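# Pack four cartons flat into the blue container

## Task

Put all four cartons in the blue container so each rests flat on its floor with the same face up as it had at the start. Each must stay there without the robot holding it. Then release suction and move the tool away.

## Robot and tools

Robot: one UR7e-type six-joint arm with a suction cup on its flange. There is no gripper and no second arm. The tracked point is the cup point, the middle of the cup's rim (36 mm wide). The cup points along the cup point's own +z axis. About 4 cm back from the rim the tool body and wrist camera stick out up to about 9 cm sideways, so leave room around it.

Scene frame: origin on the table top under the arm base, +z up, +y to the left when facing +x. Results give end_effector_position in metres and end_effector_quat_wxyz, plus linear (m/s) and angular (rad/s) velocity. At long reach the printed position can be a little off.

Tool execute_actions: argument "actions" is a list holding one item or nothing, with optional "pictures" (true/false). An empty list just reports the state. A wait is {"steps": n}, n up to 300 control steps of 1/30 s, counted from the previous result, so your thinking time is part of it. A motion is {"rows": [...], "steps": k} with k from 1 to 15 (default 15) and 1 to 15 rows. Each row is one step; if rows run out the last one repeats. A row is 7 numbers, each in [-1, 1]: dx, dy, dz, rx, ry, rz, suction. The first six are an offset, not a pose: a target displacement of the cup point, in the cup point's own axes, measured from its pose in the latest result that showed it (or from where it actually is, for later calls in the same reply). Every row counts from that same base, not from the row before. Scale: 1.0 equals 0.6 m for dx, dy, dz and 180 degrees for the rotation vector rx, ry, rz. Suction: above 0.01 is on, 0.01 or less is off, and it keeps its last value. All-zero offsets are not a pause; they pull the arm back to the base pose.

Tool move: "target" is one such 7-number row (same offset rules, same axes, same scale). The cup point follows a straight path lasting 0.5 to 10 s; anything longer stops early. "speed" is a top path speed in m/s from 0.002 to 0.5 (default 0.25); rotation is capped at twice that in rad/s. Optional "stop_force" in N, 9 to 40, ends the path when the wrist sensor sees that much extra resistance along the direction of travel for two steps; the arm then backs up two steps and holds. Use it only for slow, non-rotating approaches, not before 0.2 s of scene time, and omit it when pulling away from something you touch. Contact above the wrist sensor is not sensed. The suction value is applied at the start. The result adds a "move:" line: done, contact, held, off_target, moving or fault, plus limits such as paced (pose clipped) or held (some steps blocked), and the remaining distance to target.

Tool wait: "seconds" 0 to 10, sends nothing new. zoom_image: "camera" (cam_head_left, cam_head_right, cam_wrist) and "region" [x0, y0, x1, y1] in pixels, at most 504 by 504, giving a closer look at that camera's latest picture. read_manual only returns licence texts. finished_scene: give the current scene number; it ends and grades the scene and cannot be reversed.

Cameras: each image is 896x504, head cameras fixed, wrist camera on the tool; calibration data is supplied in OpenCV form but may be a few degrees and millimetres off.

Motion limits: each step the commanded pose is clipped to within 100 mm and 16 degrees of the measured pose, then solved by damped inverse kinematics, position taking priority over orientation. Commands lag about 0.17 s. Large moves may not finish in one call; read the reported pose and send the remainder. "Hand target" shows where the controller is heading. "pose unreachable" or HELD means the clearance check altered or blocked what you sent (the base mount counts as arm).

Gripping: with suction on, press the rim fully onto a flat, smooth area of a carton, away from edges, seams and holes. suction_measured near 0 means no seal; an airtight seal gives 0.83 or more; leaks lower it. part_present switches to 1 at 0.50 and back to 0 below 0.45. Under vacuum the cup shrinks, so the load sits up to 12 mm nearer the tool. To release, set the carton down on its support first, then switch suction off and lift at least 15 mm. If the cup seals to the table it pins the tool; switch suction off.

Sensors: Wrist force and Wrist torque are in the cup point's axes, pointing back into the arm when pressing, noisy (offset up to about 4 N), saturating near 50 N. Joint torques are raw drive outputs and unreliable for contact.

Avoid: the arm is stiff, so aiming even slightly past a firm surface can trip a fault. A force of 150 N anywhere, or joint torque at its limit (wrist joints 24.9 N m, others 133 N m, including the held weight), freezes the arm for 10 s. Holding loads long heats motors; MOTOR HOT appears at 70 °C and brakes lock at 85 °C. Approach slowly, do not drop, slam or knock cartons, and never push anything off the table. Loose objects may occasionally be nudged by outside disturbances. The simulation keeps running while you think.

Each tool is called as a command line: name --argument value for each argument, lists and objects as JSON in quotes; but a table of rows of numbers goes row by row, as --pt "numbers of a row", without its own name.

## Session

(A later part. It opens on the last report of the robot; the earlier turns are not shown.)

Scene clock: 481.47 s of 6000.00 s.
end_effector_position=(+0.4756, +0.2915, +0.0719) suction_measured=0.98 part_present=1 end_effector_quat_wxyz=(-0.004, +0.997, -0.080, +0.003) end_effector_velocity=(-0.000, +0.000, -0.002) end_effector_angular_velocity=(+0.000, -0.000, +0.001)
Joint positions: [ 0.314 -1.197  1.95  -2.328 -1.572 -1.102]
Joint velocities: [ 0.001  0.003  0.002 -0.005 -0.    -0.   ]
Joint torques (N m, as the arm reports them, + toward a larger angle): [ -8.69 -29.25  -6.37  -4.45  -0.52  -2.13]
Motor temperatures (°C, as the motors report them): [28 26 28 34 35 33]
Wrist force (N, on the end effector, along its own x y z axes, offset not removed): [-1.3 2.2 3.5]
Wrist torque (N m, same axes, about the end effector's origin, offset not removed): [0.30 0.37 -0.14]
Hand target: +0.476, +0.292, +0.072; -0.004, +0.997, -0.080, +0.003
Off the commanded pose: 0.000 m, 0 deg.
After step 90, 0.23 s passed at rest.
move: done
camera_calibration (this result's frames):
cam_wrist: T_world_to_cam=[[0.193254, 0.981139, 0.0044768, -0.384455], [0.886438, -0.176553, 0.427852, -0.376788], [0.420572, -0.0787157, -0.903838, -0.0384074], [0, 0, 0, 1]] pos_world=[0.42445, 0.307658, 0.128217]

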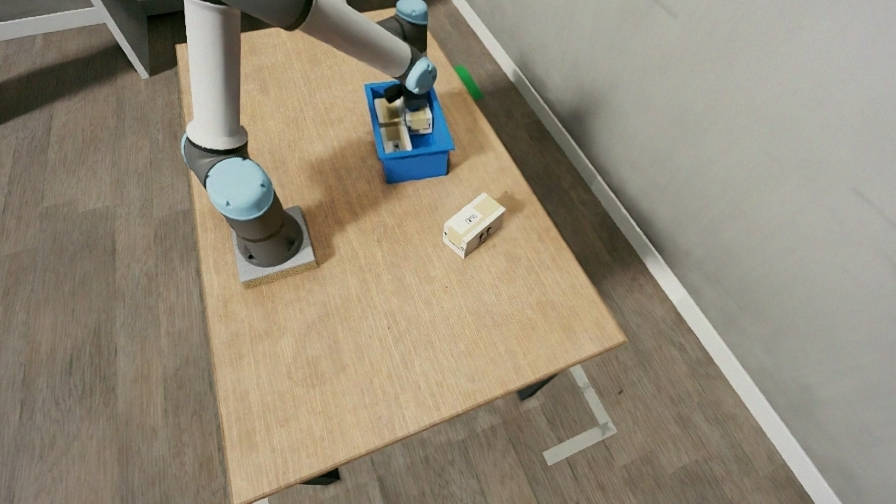

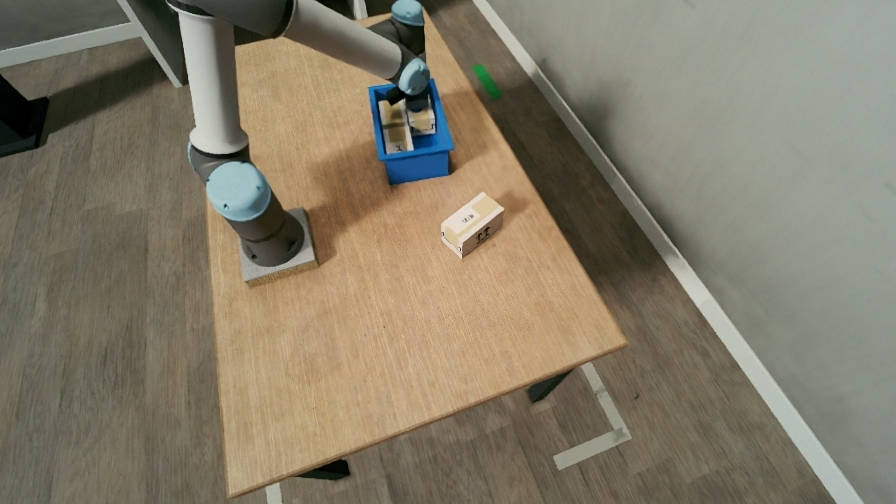

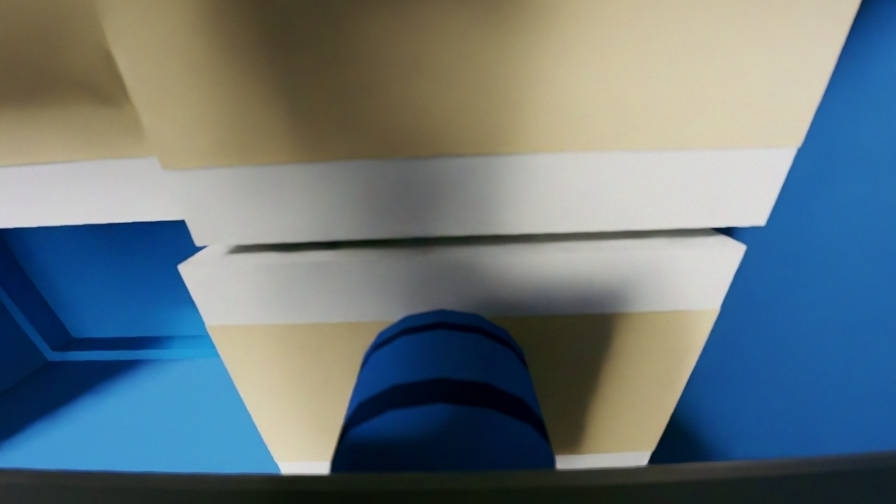

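move --target '[0, 0, -0.0135, 0, 0, 0, 1]' --speed 0.03

Scene clock: 483.87 s of 6000.00 s.
end_effector_position=(+0.4756, +0.2915, +0.0797) suction_measured=0.99 part_present=1 end_effector_quat_wxyz=(-0.004, +0.997, -0.080, +0.003) end_effector_velocity=(-0.000, +0.000, +0.002) end_effector_angular_velocity=(+0.000, -0.001, +0.001)
Joint positions: [ 0.314 -1.21   1.944 -2.308 -1.572 -1.102]
Joint velocities: [ 0.001 -0.004 -0.002  0.005 -0.    -0.   ]
Joint torques (N m, as the arm reports them, + toward a larger angle): [ -3.97 -43.79 -35.1   -1.45  -0.43  -1.78]
Motor temperatures (°C, as the motors report them): [28 26 28 34 35 33]
Wrist force (N, on the end effector, along its own x y z axes, offset not removed): [-2.1 5.4 0.6]
Wrist torque (N m, same axes, about the end effector's origin, offset not removed): [0.83 0.30 0.08]
Hand target: +0.476, +0.291, +0.080; -0.004, +0.997, -0.080, +0.003
Off the commanded pose: 0.000 m, 0 deg.
move: done
camera_calibration (this result's frames):
cam_wrist: T_world_to_cam=[[0.193254, 0.981139, 0.00447778, -0.384419], [0.886437, -0.176553, 0.427854, -0.380135], [0.420574, -0.078715, -0.903837, -0.0312888], [0, 0, 0, 1]] pos_world=[0.424416, 0.307591, 0.136084]

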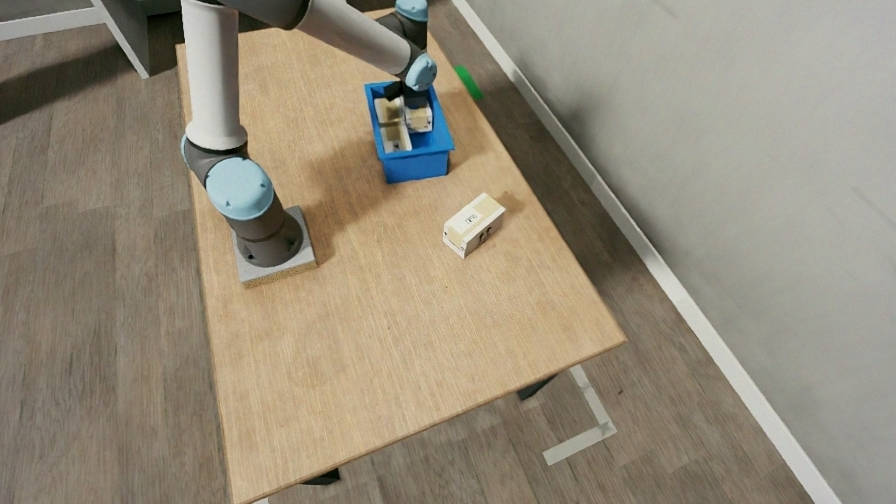

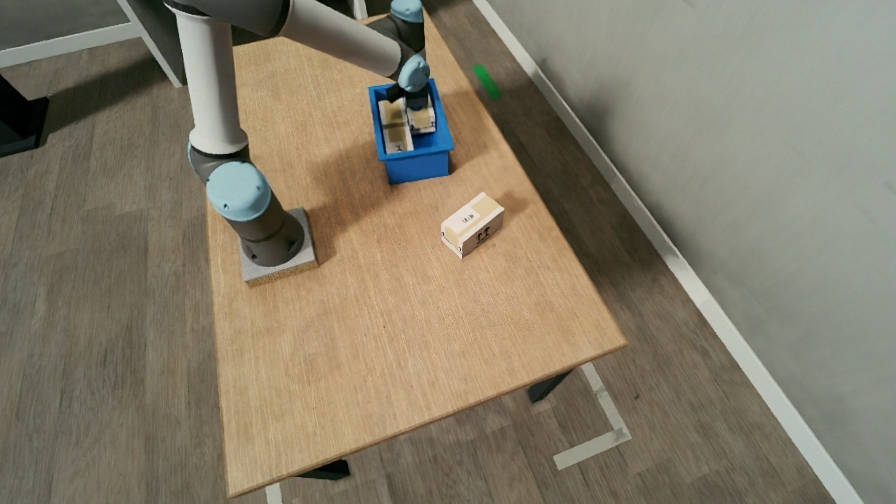

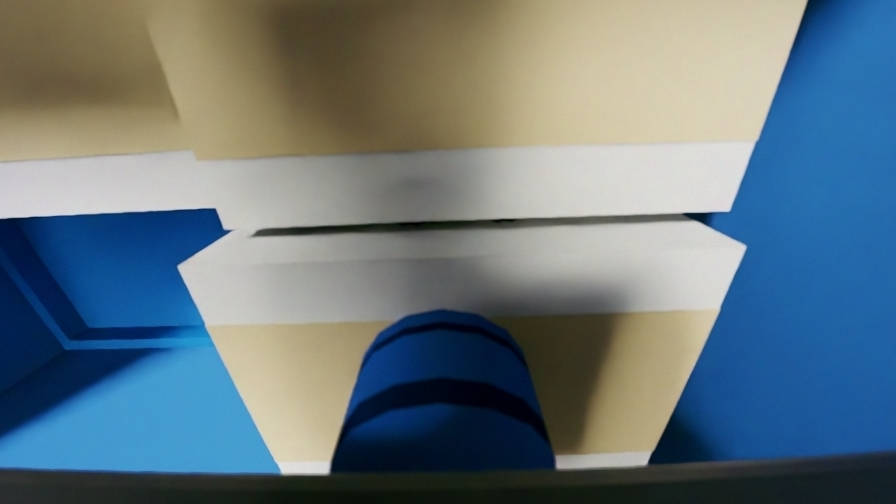

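move --target '[-0.0001, -0.0167, 0, 0, 0, 0, 1]' --speed 0.006 --stop_force 9

Scene clock: 490.57 s of 6000.00 s.
end_effector_position=(+0.4771, +0.3012, +0.0798) suction_measured=0.99 part_present=1 end_effector_quat_wxyz=(-0.004, +0.997, -0.080, +0.003) end_effector_velocity=(+0.001, +0.001, +0.000) end_effector_angular_velocity=(+0.000, -0.001, -0.000)
Joint positions: [ 0.33  -1.198  1.925 -2.302 -1.572 -1.086]
Joint velocities: [ 0.002  0.002 -0.003  0.001  0.     0.002]
Joint torques (N m, as the arm reports them, + toward a larger angle): [  7.1  -29.47 -36.57  -1.23   0.48   2.12]
Motor temperatures (°C, as the motors report them): [28 26 28 34 35 33]
Wrist force (N, on the end effector, along its own x y z axes, offset not removed): [-1.6 1.1 0.9]
Wrist torque (N m, same axes, about the end effector's origin, offset not removed): [0.24 -0.08 -0.02]
Hand target: +0.477, +0.301, +0.080; -0.004, +0.997, -0.080, +0.003
Off the commanded pose: 0.000 m, 0 deg.
After step 90, 1.80 s passed at rest.
move: done
camera_calibration (this result's frames):
cam_wrist: T_world_to_cam=[[0.193249, 0.981139, 0.00454073, -0.394295], [0.886437, -0.176576, 0.427844, -0.37978], [0.420576, -0.0786551, -0.903841, -0.0310922], [0, 0, 0, 1]] pos_world=[0.425925, 0.317353, 0.136174]

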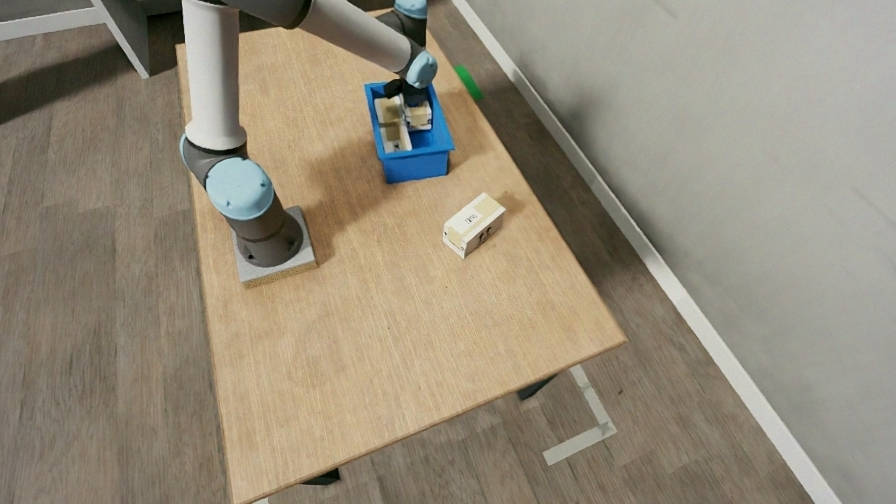

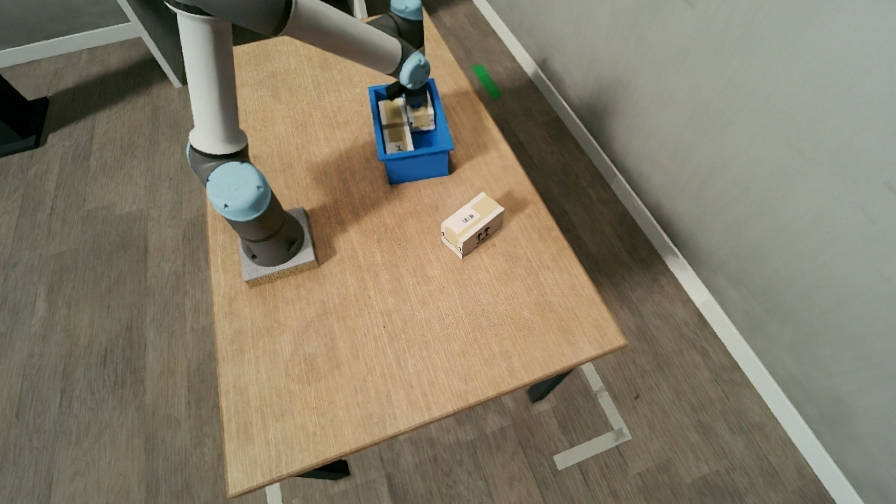

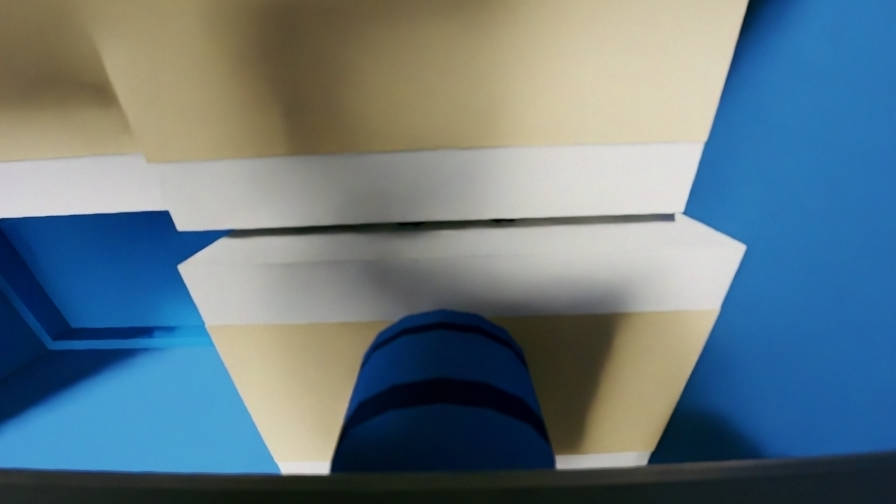

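move --target '[0, 0, 0.0113, 0, 0, 0, 1]' --speed 0.01

move --target '[0, 0, 0.02, 0, 0, 0, 1]' --speed 0.003 --stop_force 9

Scene clock: 496.97 s of 6000.00 s.
end_effector_position=(+0.4771, +0.3013, +0.0733) suction_measured=0.99 part_present=1 end_effector_quat_wxyz=(-0.004, +0.997, -0.080, +0.003) end_effector_velocity=(-0.000, -0.000, -0.003) end_effector_angular_velocity=(-0.000, +0.000, -0.001)
Joint positions: [ 0.33  -1.187  1.93  -2.318 -1.572 -1.085]
Joint velocities: [-0.     0.004  0.003 -0.006 -0.     0.001]
Joint torques (N m, as the arm reports them, + toward a larger angle): [ -7.58 -30.68  -5.17  -4.69   1.3   -2.15]
Motor temperatures (°C, as the motors report them): [28 26 28 34 35 33]
Wrist force (N, on the end effector, along its own x y z axes, offset not removed): [-4.6 0.7 2.9]
Wrist torque (N m, same axes, about the end effector's origin, offset not removed): [-0.02 0.86 -0.10]
Hand target: +0.477, +0.301, +0.073; -0.004, +0.997, -0.080, +0.003
Off the commanded pose: 0.000 m, 0 deg.
After step 90, 2.50 s passed at rest.
move: done
camera_calibration (this result's frames):
cam_wrist: T_world_to_cam=[[0.193237, 0.981142, 0.00453316, -0.394328], [0.886445, -0.176563, 0.427832, -0.376999], [0.420564, -0.0786545, -0.903847, -0.0369929], [0, 0, 0, 1]] pos_world=[0.425946, 0.317418, 0.129644]

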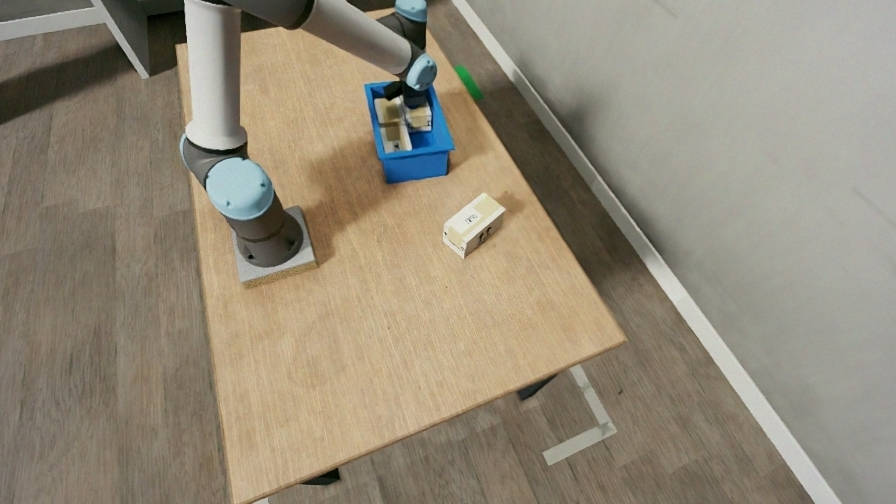

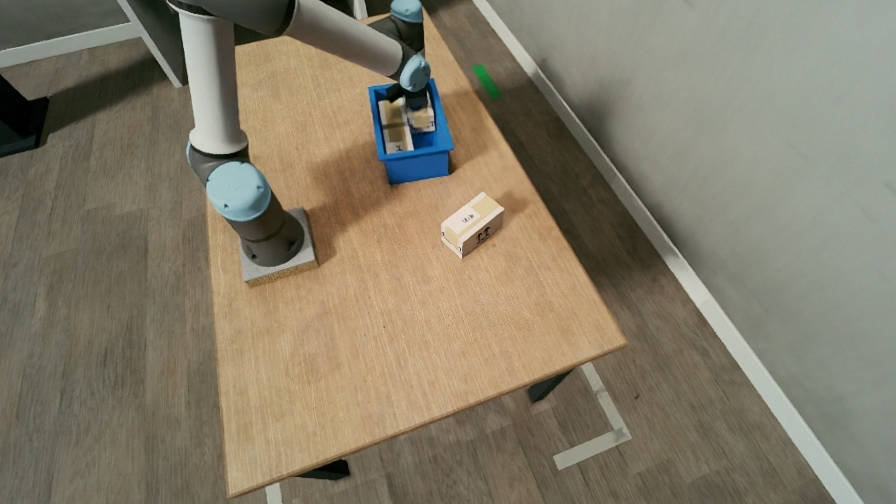

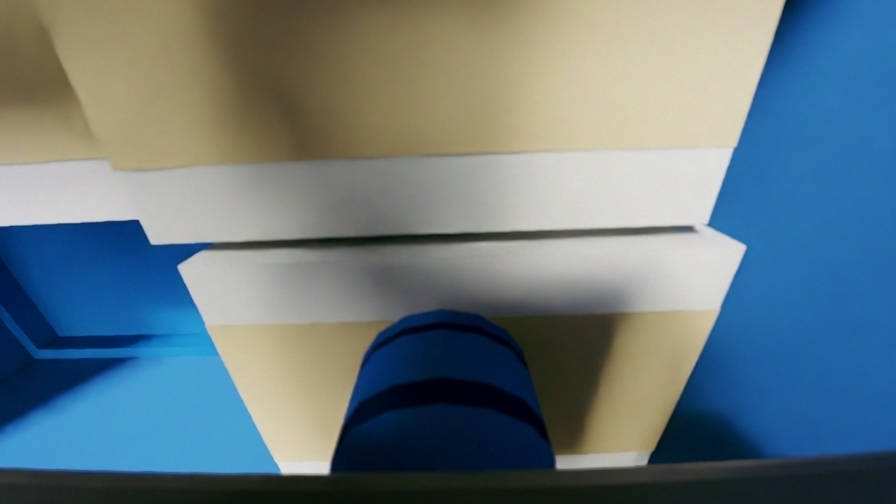

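Scene clock: 498.30 s of 6000.00 s.
end_effector_position=(+0.4771, +0.3013, +0.0704) suction_measured=0.99 part_present=1 end_effector_quat_wxyz=(-0.004, +0.997, -0.080, +0.003) end_effector_velocity=(+0.000, -0.001, +0.001) end_effector_angular_velocity=(-0.000, +0.001, -0.003)
Joint positions: [ 0.33  -1.182  1.933 -2.325 -1.572 -1.086]
Joint velocities: [-0.002 -0.002 -0.001  0.003  0.     0.001]
Joint torques (N m, as the arm reports them, + toward a larger angle): [ -3.22 -39.86 -13.28  -1.14   1.43  -2.16]
Motor temperatures (°C, as the motors report them): [28 26 28 34 35 33]
Wrist force (N, on the end effector, along its own x y z axes, offset not removed): [-5.1 10.9 -9.6]
Wrist torque (N m, same axes, about the end effector's origin, offset not removed): [0.15 0.59 -0.10]
Hand target: +0.477, +0.301, +0.071; -0.004, +0.997, -0.080, +0.003
Off the commanded pose: 0.009 m, 0 deg.
move: contact
camera_calibration (this result's frames):
cam_wrist: T_world_to_cam=[[0.193265, 0.981136, 0.00452937, -0.39433], [0.886444, -0.176587, 0.427825, -0.375739], [0.420555, -0.0786685, -0.90385, -0.039637], [0, 0, 0, 1]] pos_world=[0.425951, 0.317423, 0.126711]

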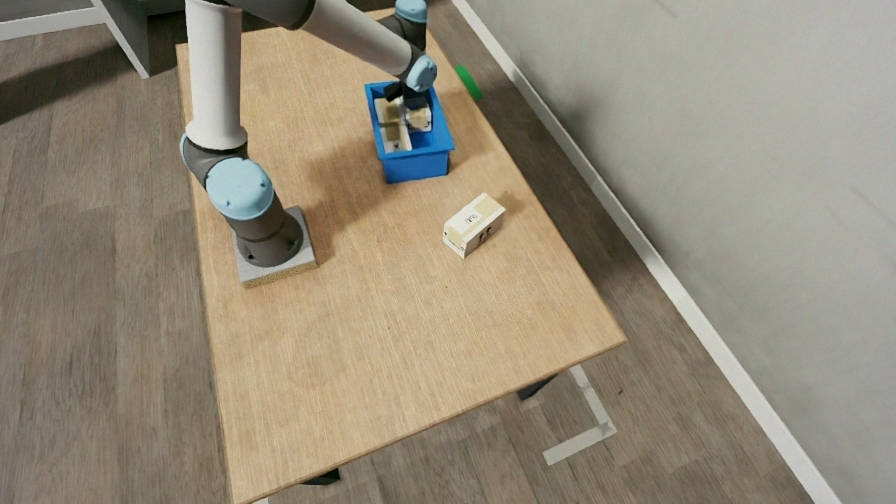

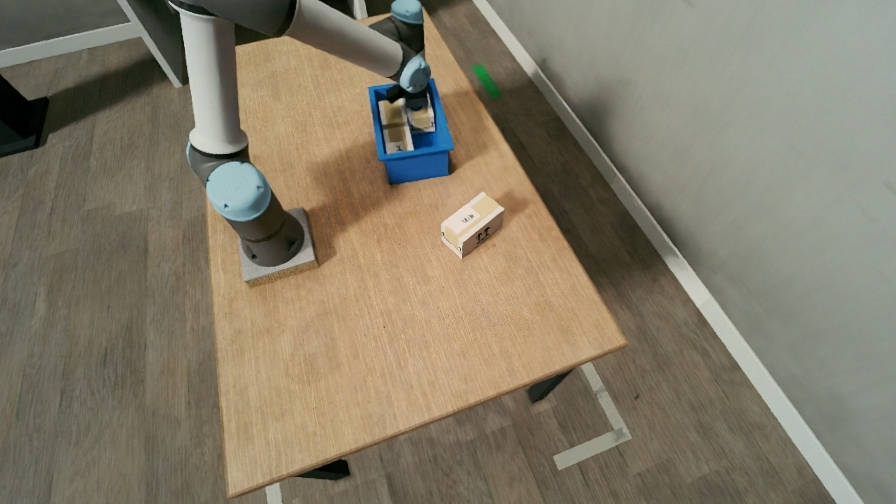

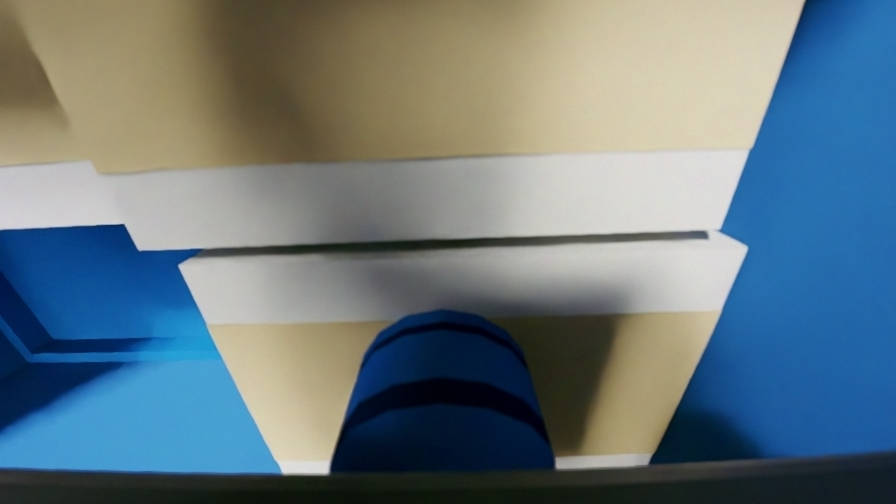

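Contact came at z=0.0704, with a +10.9 N sideways reading along −u. That pattern suggests M1's +u bottom edge is landing on the inner ledge or fillet by the wall, not on flat floor. So the full 10 mm shift isn't available. I'll lift slightly, back off 4 mm and try again.

move --target '[0, 0.0067, -0.005, 0, 0, 0, 1]' --speed 0.01

move --target '[0, 0, 0.02, 0, 0, 0, 1]' --speed 0.003 --stop_force 9

Scene clock: 508.03 s of 6000.00 s.
end_effector_position=(+0.4765, +0.2975, +0.0732) suction_measured=0.99 part_present=1 end_effector_quat_wxyz=(-0.004, +0.997, -0.080, +0.003) end_effector_velocity=(-0.000, -0.002, +0.001) end_effector_angular_velocity=(-0.000, +0.001, -0.001)
Joint positions: [ 0.324 -1.192  1.938 -2.321 -1.572 -1.092]
Joint velocities: [-0.004 -0.004  0.003  0.002 -0.    -0.002]
Joint torques (N m, as the arm reports them, + toward a larger angle): [ -7.64 -45.85  -7.32  -1.26   1.07  -2.31]
Motor temperatures (°C, as the motors report them): [28 27 28 34 35 33]
Wrist force (N, on the end effector, along its own x y z axes, offset not removed): [-1.0 2.3 3.1]
Wrist torque (N m, same axes, about the end effector's origin, offset not removed): [0.39 -0.09 -0.09]
Hand target: +0.476, +0.297, +0.073; -0.004, +0.997, -0.080, +0.003
Off the commanded pose: 0.000 m, 0 deg.
After step 90, 6.03 s passed at rest.
move: done
camera_calibration (this result's frames):
cam_wrist: T_world_to_cam=[[0.193265, 0.981136, 0.00451257, -0.390512], [0.886438, -0.176579, 0.427841, -0.377076], [0.420567, -0.0786867, -0.903843, -0.0371243], [0, 0, 0, 1]] pos_world=[0.42534, 0.31364, 0.129536]

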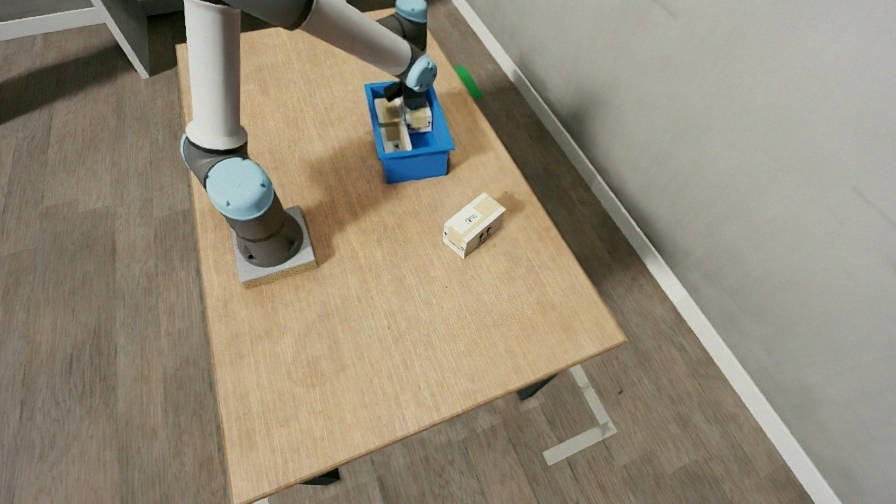

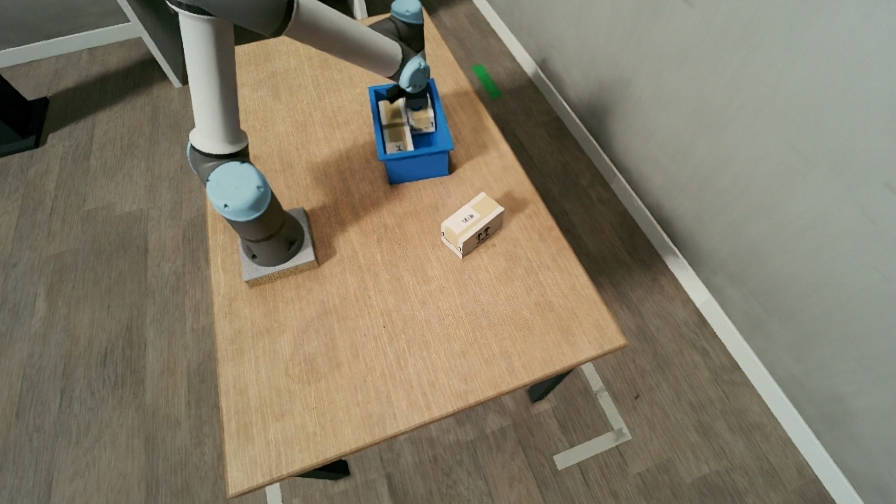

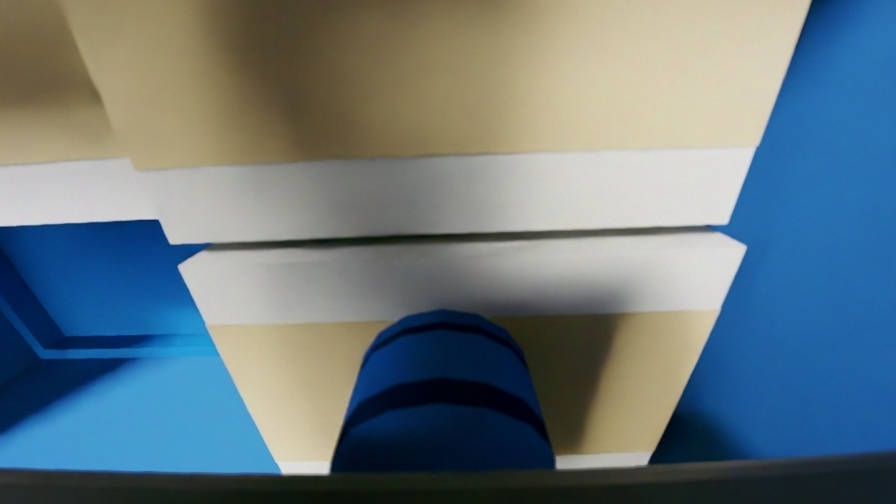

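Scene clock: 509.90 s of 6000.00 s.
end_effector_position=(+0.4765, +0.2975, +0.0686) suction_measured=0.99 part_present=1 end_effector_quat_wxyz=(-0.004, +0.997, -0.080, +0.003) end_effector_velocity=(-0.001, +0.000, +0.001) end_effector_angular_velocity=(-0.001, +0.002, +0.001)
Joint positions: [ 0.324 -1.184  1.942 -2.332 -1.572 -1.092]
Joint velocities: [ 0.001 -0.001 -0.001  0.005  0.     0.   ]
Joint torques (N m, as the arm reports them, + toward a larger angle): [  9.87 -38.72 -11.66   0.1    1.22   2.21]
Motor temperatures (°C, as the motors report them): [28 27 28 34 35 33]
Wrist force (N, on the end effector, along its own x y z axes, offset not removed): [-0.4 7.2 -11.0]
Wrist torque (N m, same axes, about the end effector's origin, offset not removed): [1.01 -0.10 0.12]
Hand target: +0.477, +0.298, +0.069; -0.004, +0.997, -0.080, +0.003
Off the commanded pose: 0.007 m, 0 deg.
move: contact
camera_calibration (this result's frames):
cam_wrist: T_world_to_cam=[[0.193272, 0.981135, 0.00447232, -0.390513], [0.88647, -0.176574, 0.427776, -0.375122], [0.420496, -0.0787126, -0.903874, -0.0412018], [0, 0, 0, 1]] pos_world=[0.425334, 0.313666, 0.124973]

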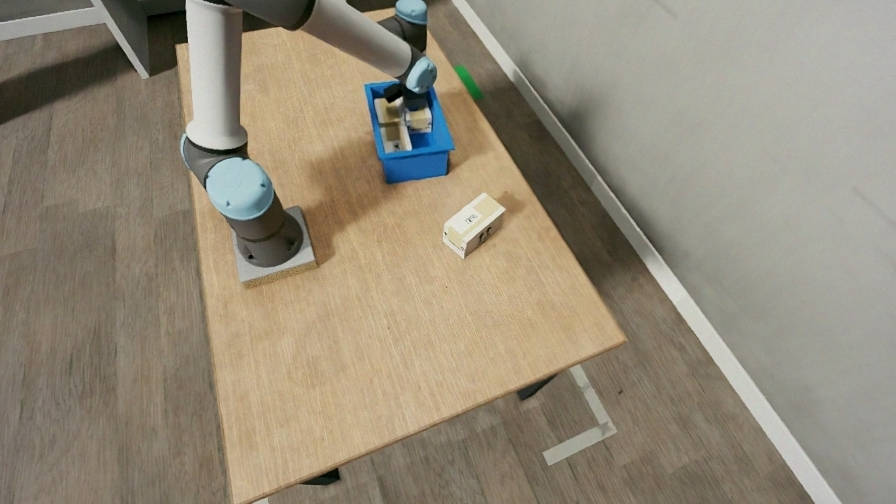

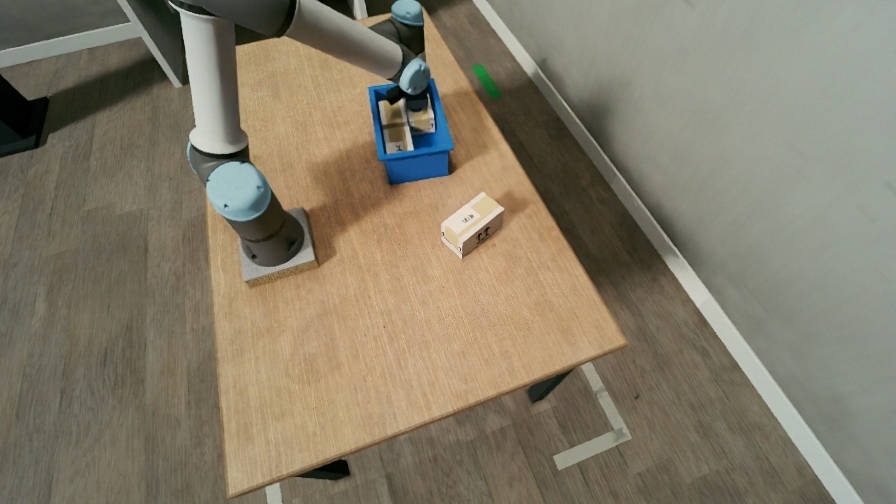

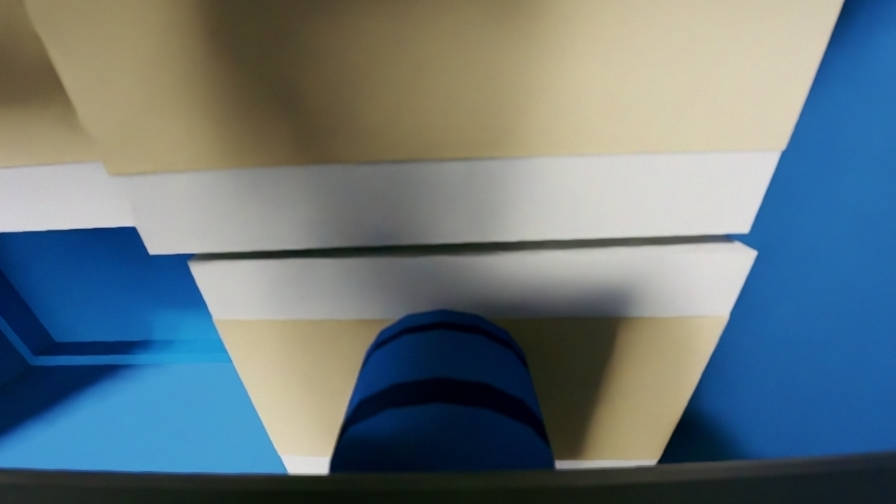

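Contact is still uneven after the 4 mm back-off: z=0.0686, Fy=+7.2 N, torque x=1.0 N·m. The carton also tilts slightly in the image. The +u end is touching down first on a sloped fillet, so M1 had almost no room to gain. I'll back off another 5 mm, which is about its original position, and set it down on flat floor.

move --target '[0, 0.0083, -0.006, 0, 0, 0, 1]' --speed 0.01

move --target '[0, 0, 0.02, 0, 0, 0, 1]' --speed 0.003 --stop_force 9

Scene clock: 524.50 s of 6000.00 s.
end_effector_position=(+0.4757, +0.2928, +0.0720) suction_measured=0.99 part_present=1 end_effector_quat_wxyz=(-0.004, +0.997, -0.080, +0.003) end_effector_velocity=(-0.001, -0.001, +0.001) end_effector_angular_velocity=(-0.000, +0.001, +0.002)
Joint positions: [ 0.316 -1.196  1.948 -2.327 -1.572 -1.099]
Joint velocities: [-0.001 -0.005  0.003  0.003  0.    -0.003]
Joint torques (N m, as the arm reports them, + toward a larger angle): [ -8.55 -45.25  -5.62  -1.34   0.79  -2.48]
Motor temperatures (°C, as the motors report them): [28 27 28 34 35 33]
Wrist force (N, on the end effector, along its own x y z axes, offset not removed): [1.0 1.3 6.7]
Wrist torque (N m, same axes, about the end effector's origin, offset not removed): [0.19 -0.23 -0.14]
Hand target: +0.476, +0.293, +0.072; -0.004, +0.997, -0.080, +0.003
Off the commanded pose: 0.000 m, 0 deg.
After step 90, 10.77 s passed at rest.
move: done
camera_calibration (this result's frames):
cam_wrist: T_world_to_cam=[[0.193278, 0.981134, 0.00444256, -0.385723], [0.886469, -0.176567, 0.427781, -0.376741], [0.420495, -0.0787425, -0.903871, -0.0381529], [0, 0, 0, 1]] pos_world=[0.424564, 0.308922, 0.128391]

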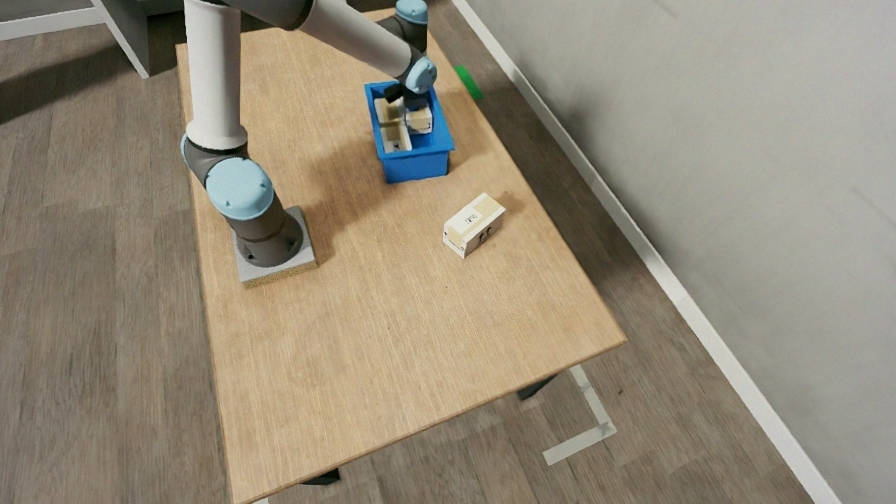

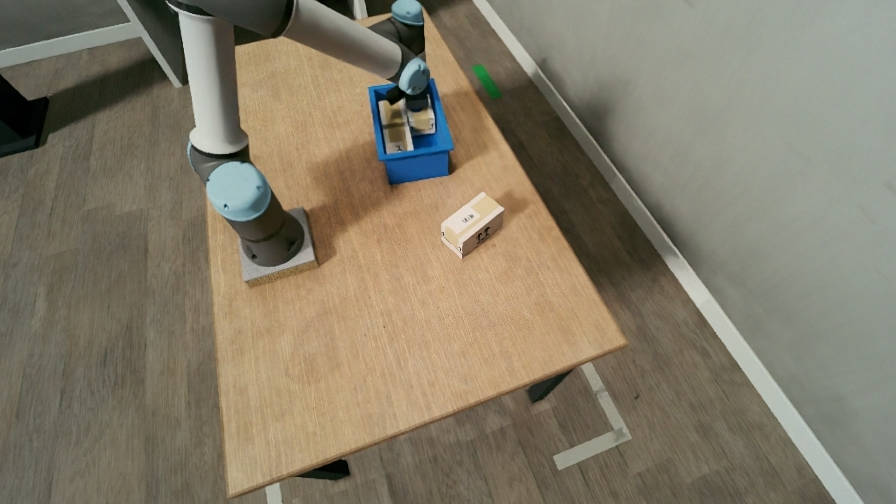

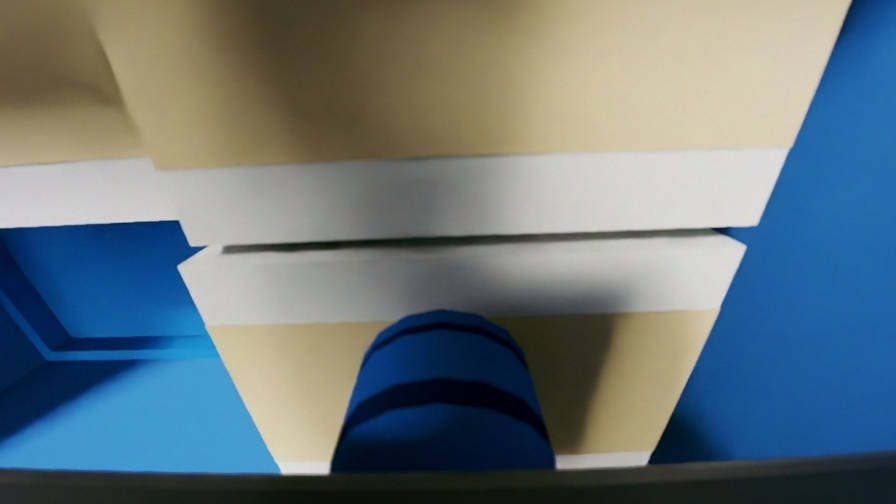

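Scene clock: 528.57 s of 6000.00 s.
end_effector_position=(+0.4758, +0.2929, +0.0610) suction_measured=0.99 part_present=1 end_effector_quat_wxyz=(-0.004, +0.997, -0.080, +0.003) end_effector_velocity=(-0.000, -0.000, +0.000) end_effector_angular_velocity=(-0.001, +0.002, +0.000)
Joint positions: [ 0.316 -1.176  1.957 -2.355 -1.572 -1.099]
Joint velocities: [ 0.    -0.001 -0.001  0.003 -0.    -0.   ]
Joint torques (N m, as the arm reports them, + toward a larger angle): [  6.04 -34.42  -8.79  -0.35   0.89   1.72]
Motor temperatures (°C, as the motors report them): [28 27 28 34 35 33]
Wrist force (N, on the end effector, along its own x y z axes, offset not removed): [-5.1 1.9 -16.5]
Wrist torque (N m, same axes, about the end effector's origin, offset not removed): [0.08 -0.04 0.07]
Hand target: +0.476, +0.293, +0.061; -0.004, +0.997, -0.080, +0.003
Off the commanded pose: 0.001 m, 0 deg.
move: contact
camera_calibration (this result's frames):
cam_wrist: T_world_to_cam=[[0.193266, 0.981136, 0.00451504, -0.385792], [0.88641, -0.176576, 0.427899, -0.372045], [0.420625, -0.0786964, -0.903815, -0.0482152], [0, 0, 0, 1]] pos_world=[0.424626, 0.309026, 0.117362]

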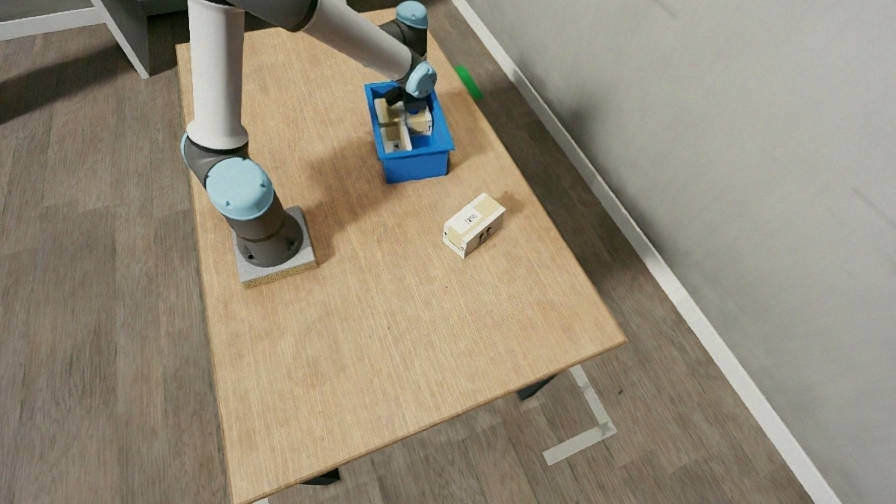

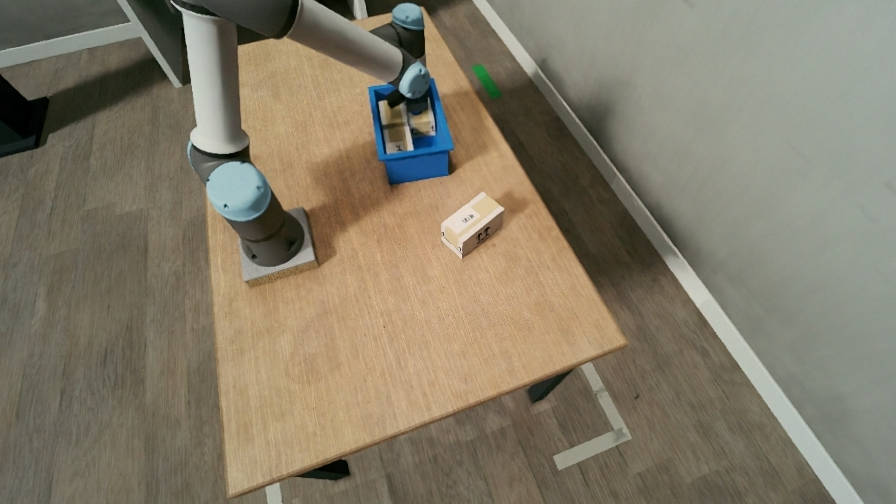

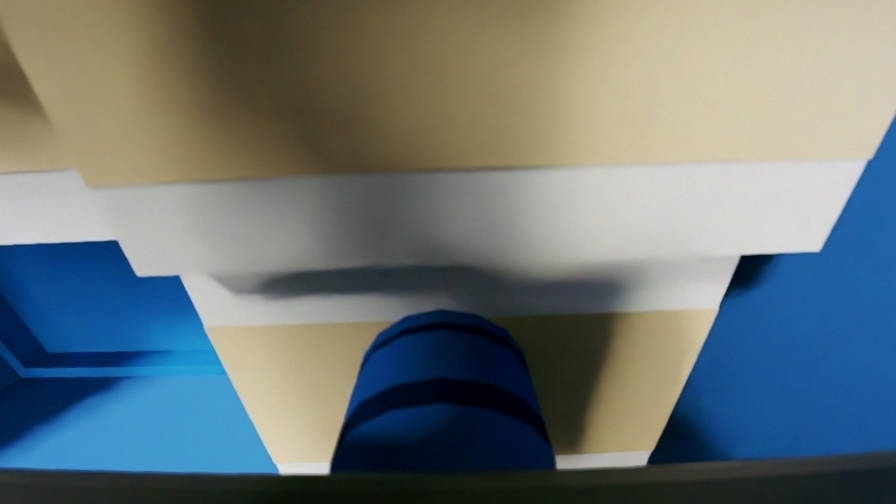

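That was a clean touchdown at z=0.061: Fz=−16.5 N, with no sideways force or torque. It's 7–9 mm lower than the two earlier contacts, which fits the idea that those landed on the fillet. Releasing and lifting clear.

move --target '[0, 0, -0.2, 0, 0, 0, 0]' --speed 0.1

Scene clock: 532.90 s of 6000.00 s.
end_effector_position=(+0.4753, +0.2920, +0.1808) suction_measured=0.00 part_present=0 end_effector_quat_wxyz=(-0.004, +0.997, -0.080, +0.003) end_effector_velocity=(-0.000, +0.001, +0.002) end_effector_angular_velocity=(-0.000, +0.000, +0.001)
Joint positions: [ 0.316 -1.351  1.824 -2.047 -1.572 -1.099]
Joint velocities: [ 0.001 -0.003 -0.003  0.006  0.     0.001]
Joint torques (N m, as the arm reports them, + toward a larger angle): [ -3.97 -41.72 -38.78  -0.66   2.23  -0.67]
Motor temperatures (°C, as the motors report them): [28 27 28 34 35 33]
Wrist force (N, on the end effector, along its own x y z axes, offset not removed): [-0.2 0.2 -3.7]
Wrist torque (N m, same axes, about the end effector's origin, offset not removed): [0.06 -0.03 -0.24]
Hand target: +0.475, +0.292, +0.181; -0.004, +0.997, -0.080, +0.003
Off the commanded pose: 0.000 m, 0 deg.
move: done
camera_calibration (this result's frames):
cam_wrist: T_world_to_cam=[[0.193268, 0.981135, 0.00456901, -0.385325], [0.886388, -0.176597, 0.427937, -0.423005], [0.420671, -0.0786566, -0.903797, 0.060176], [0, 0, 0, 1]] pos_world=[0.424103, 0.308088, 0.237167]

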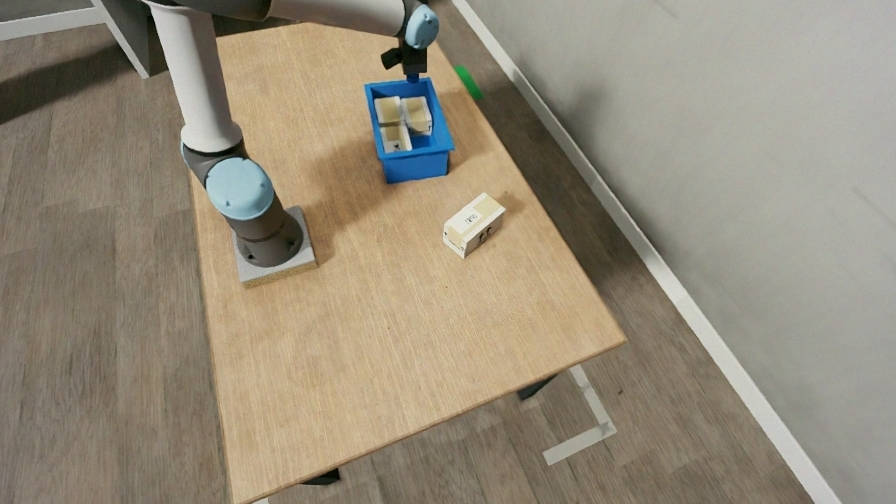

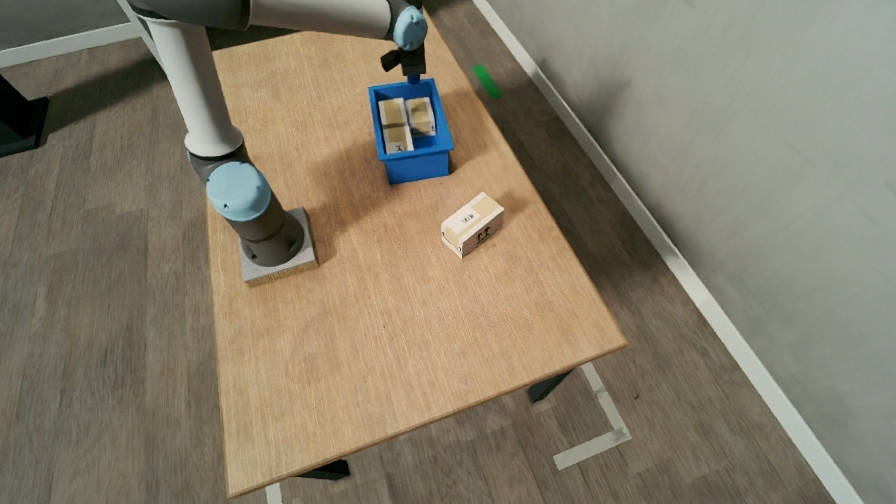

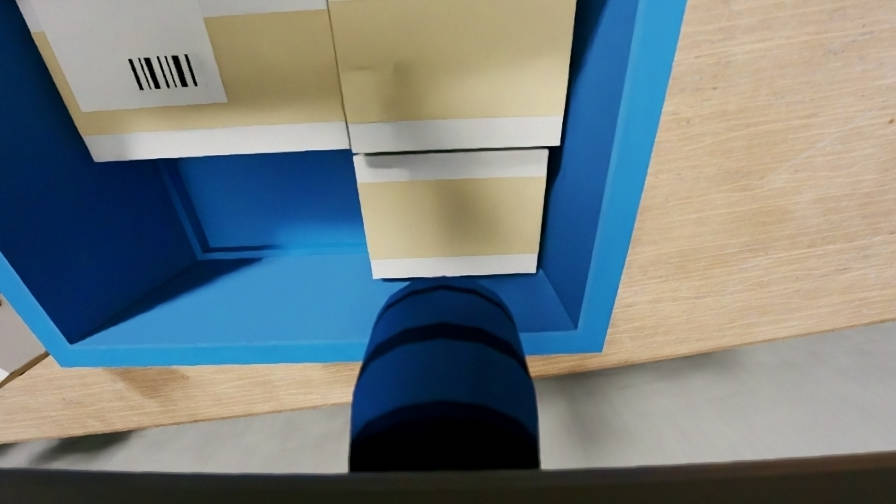

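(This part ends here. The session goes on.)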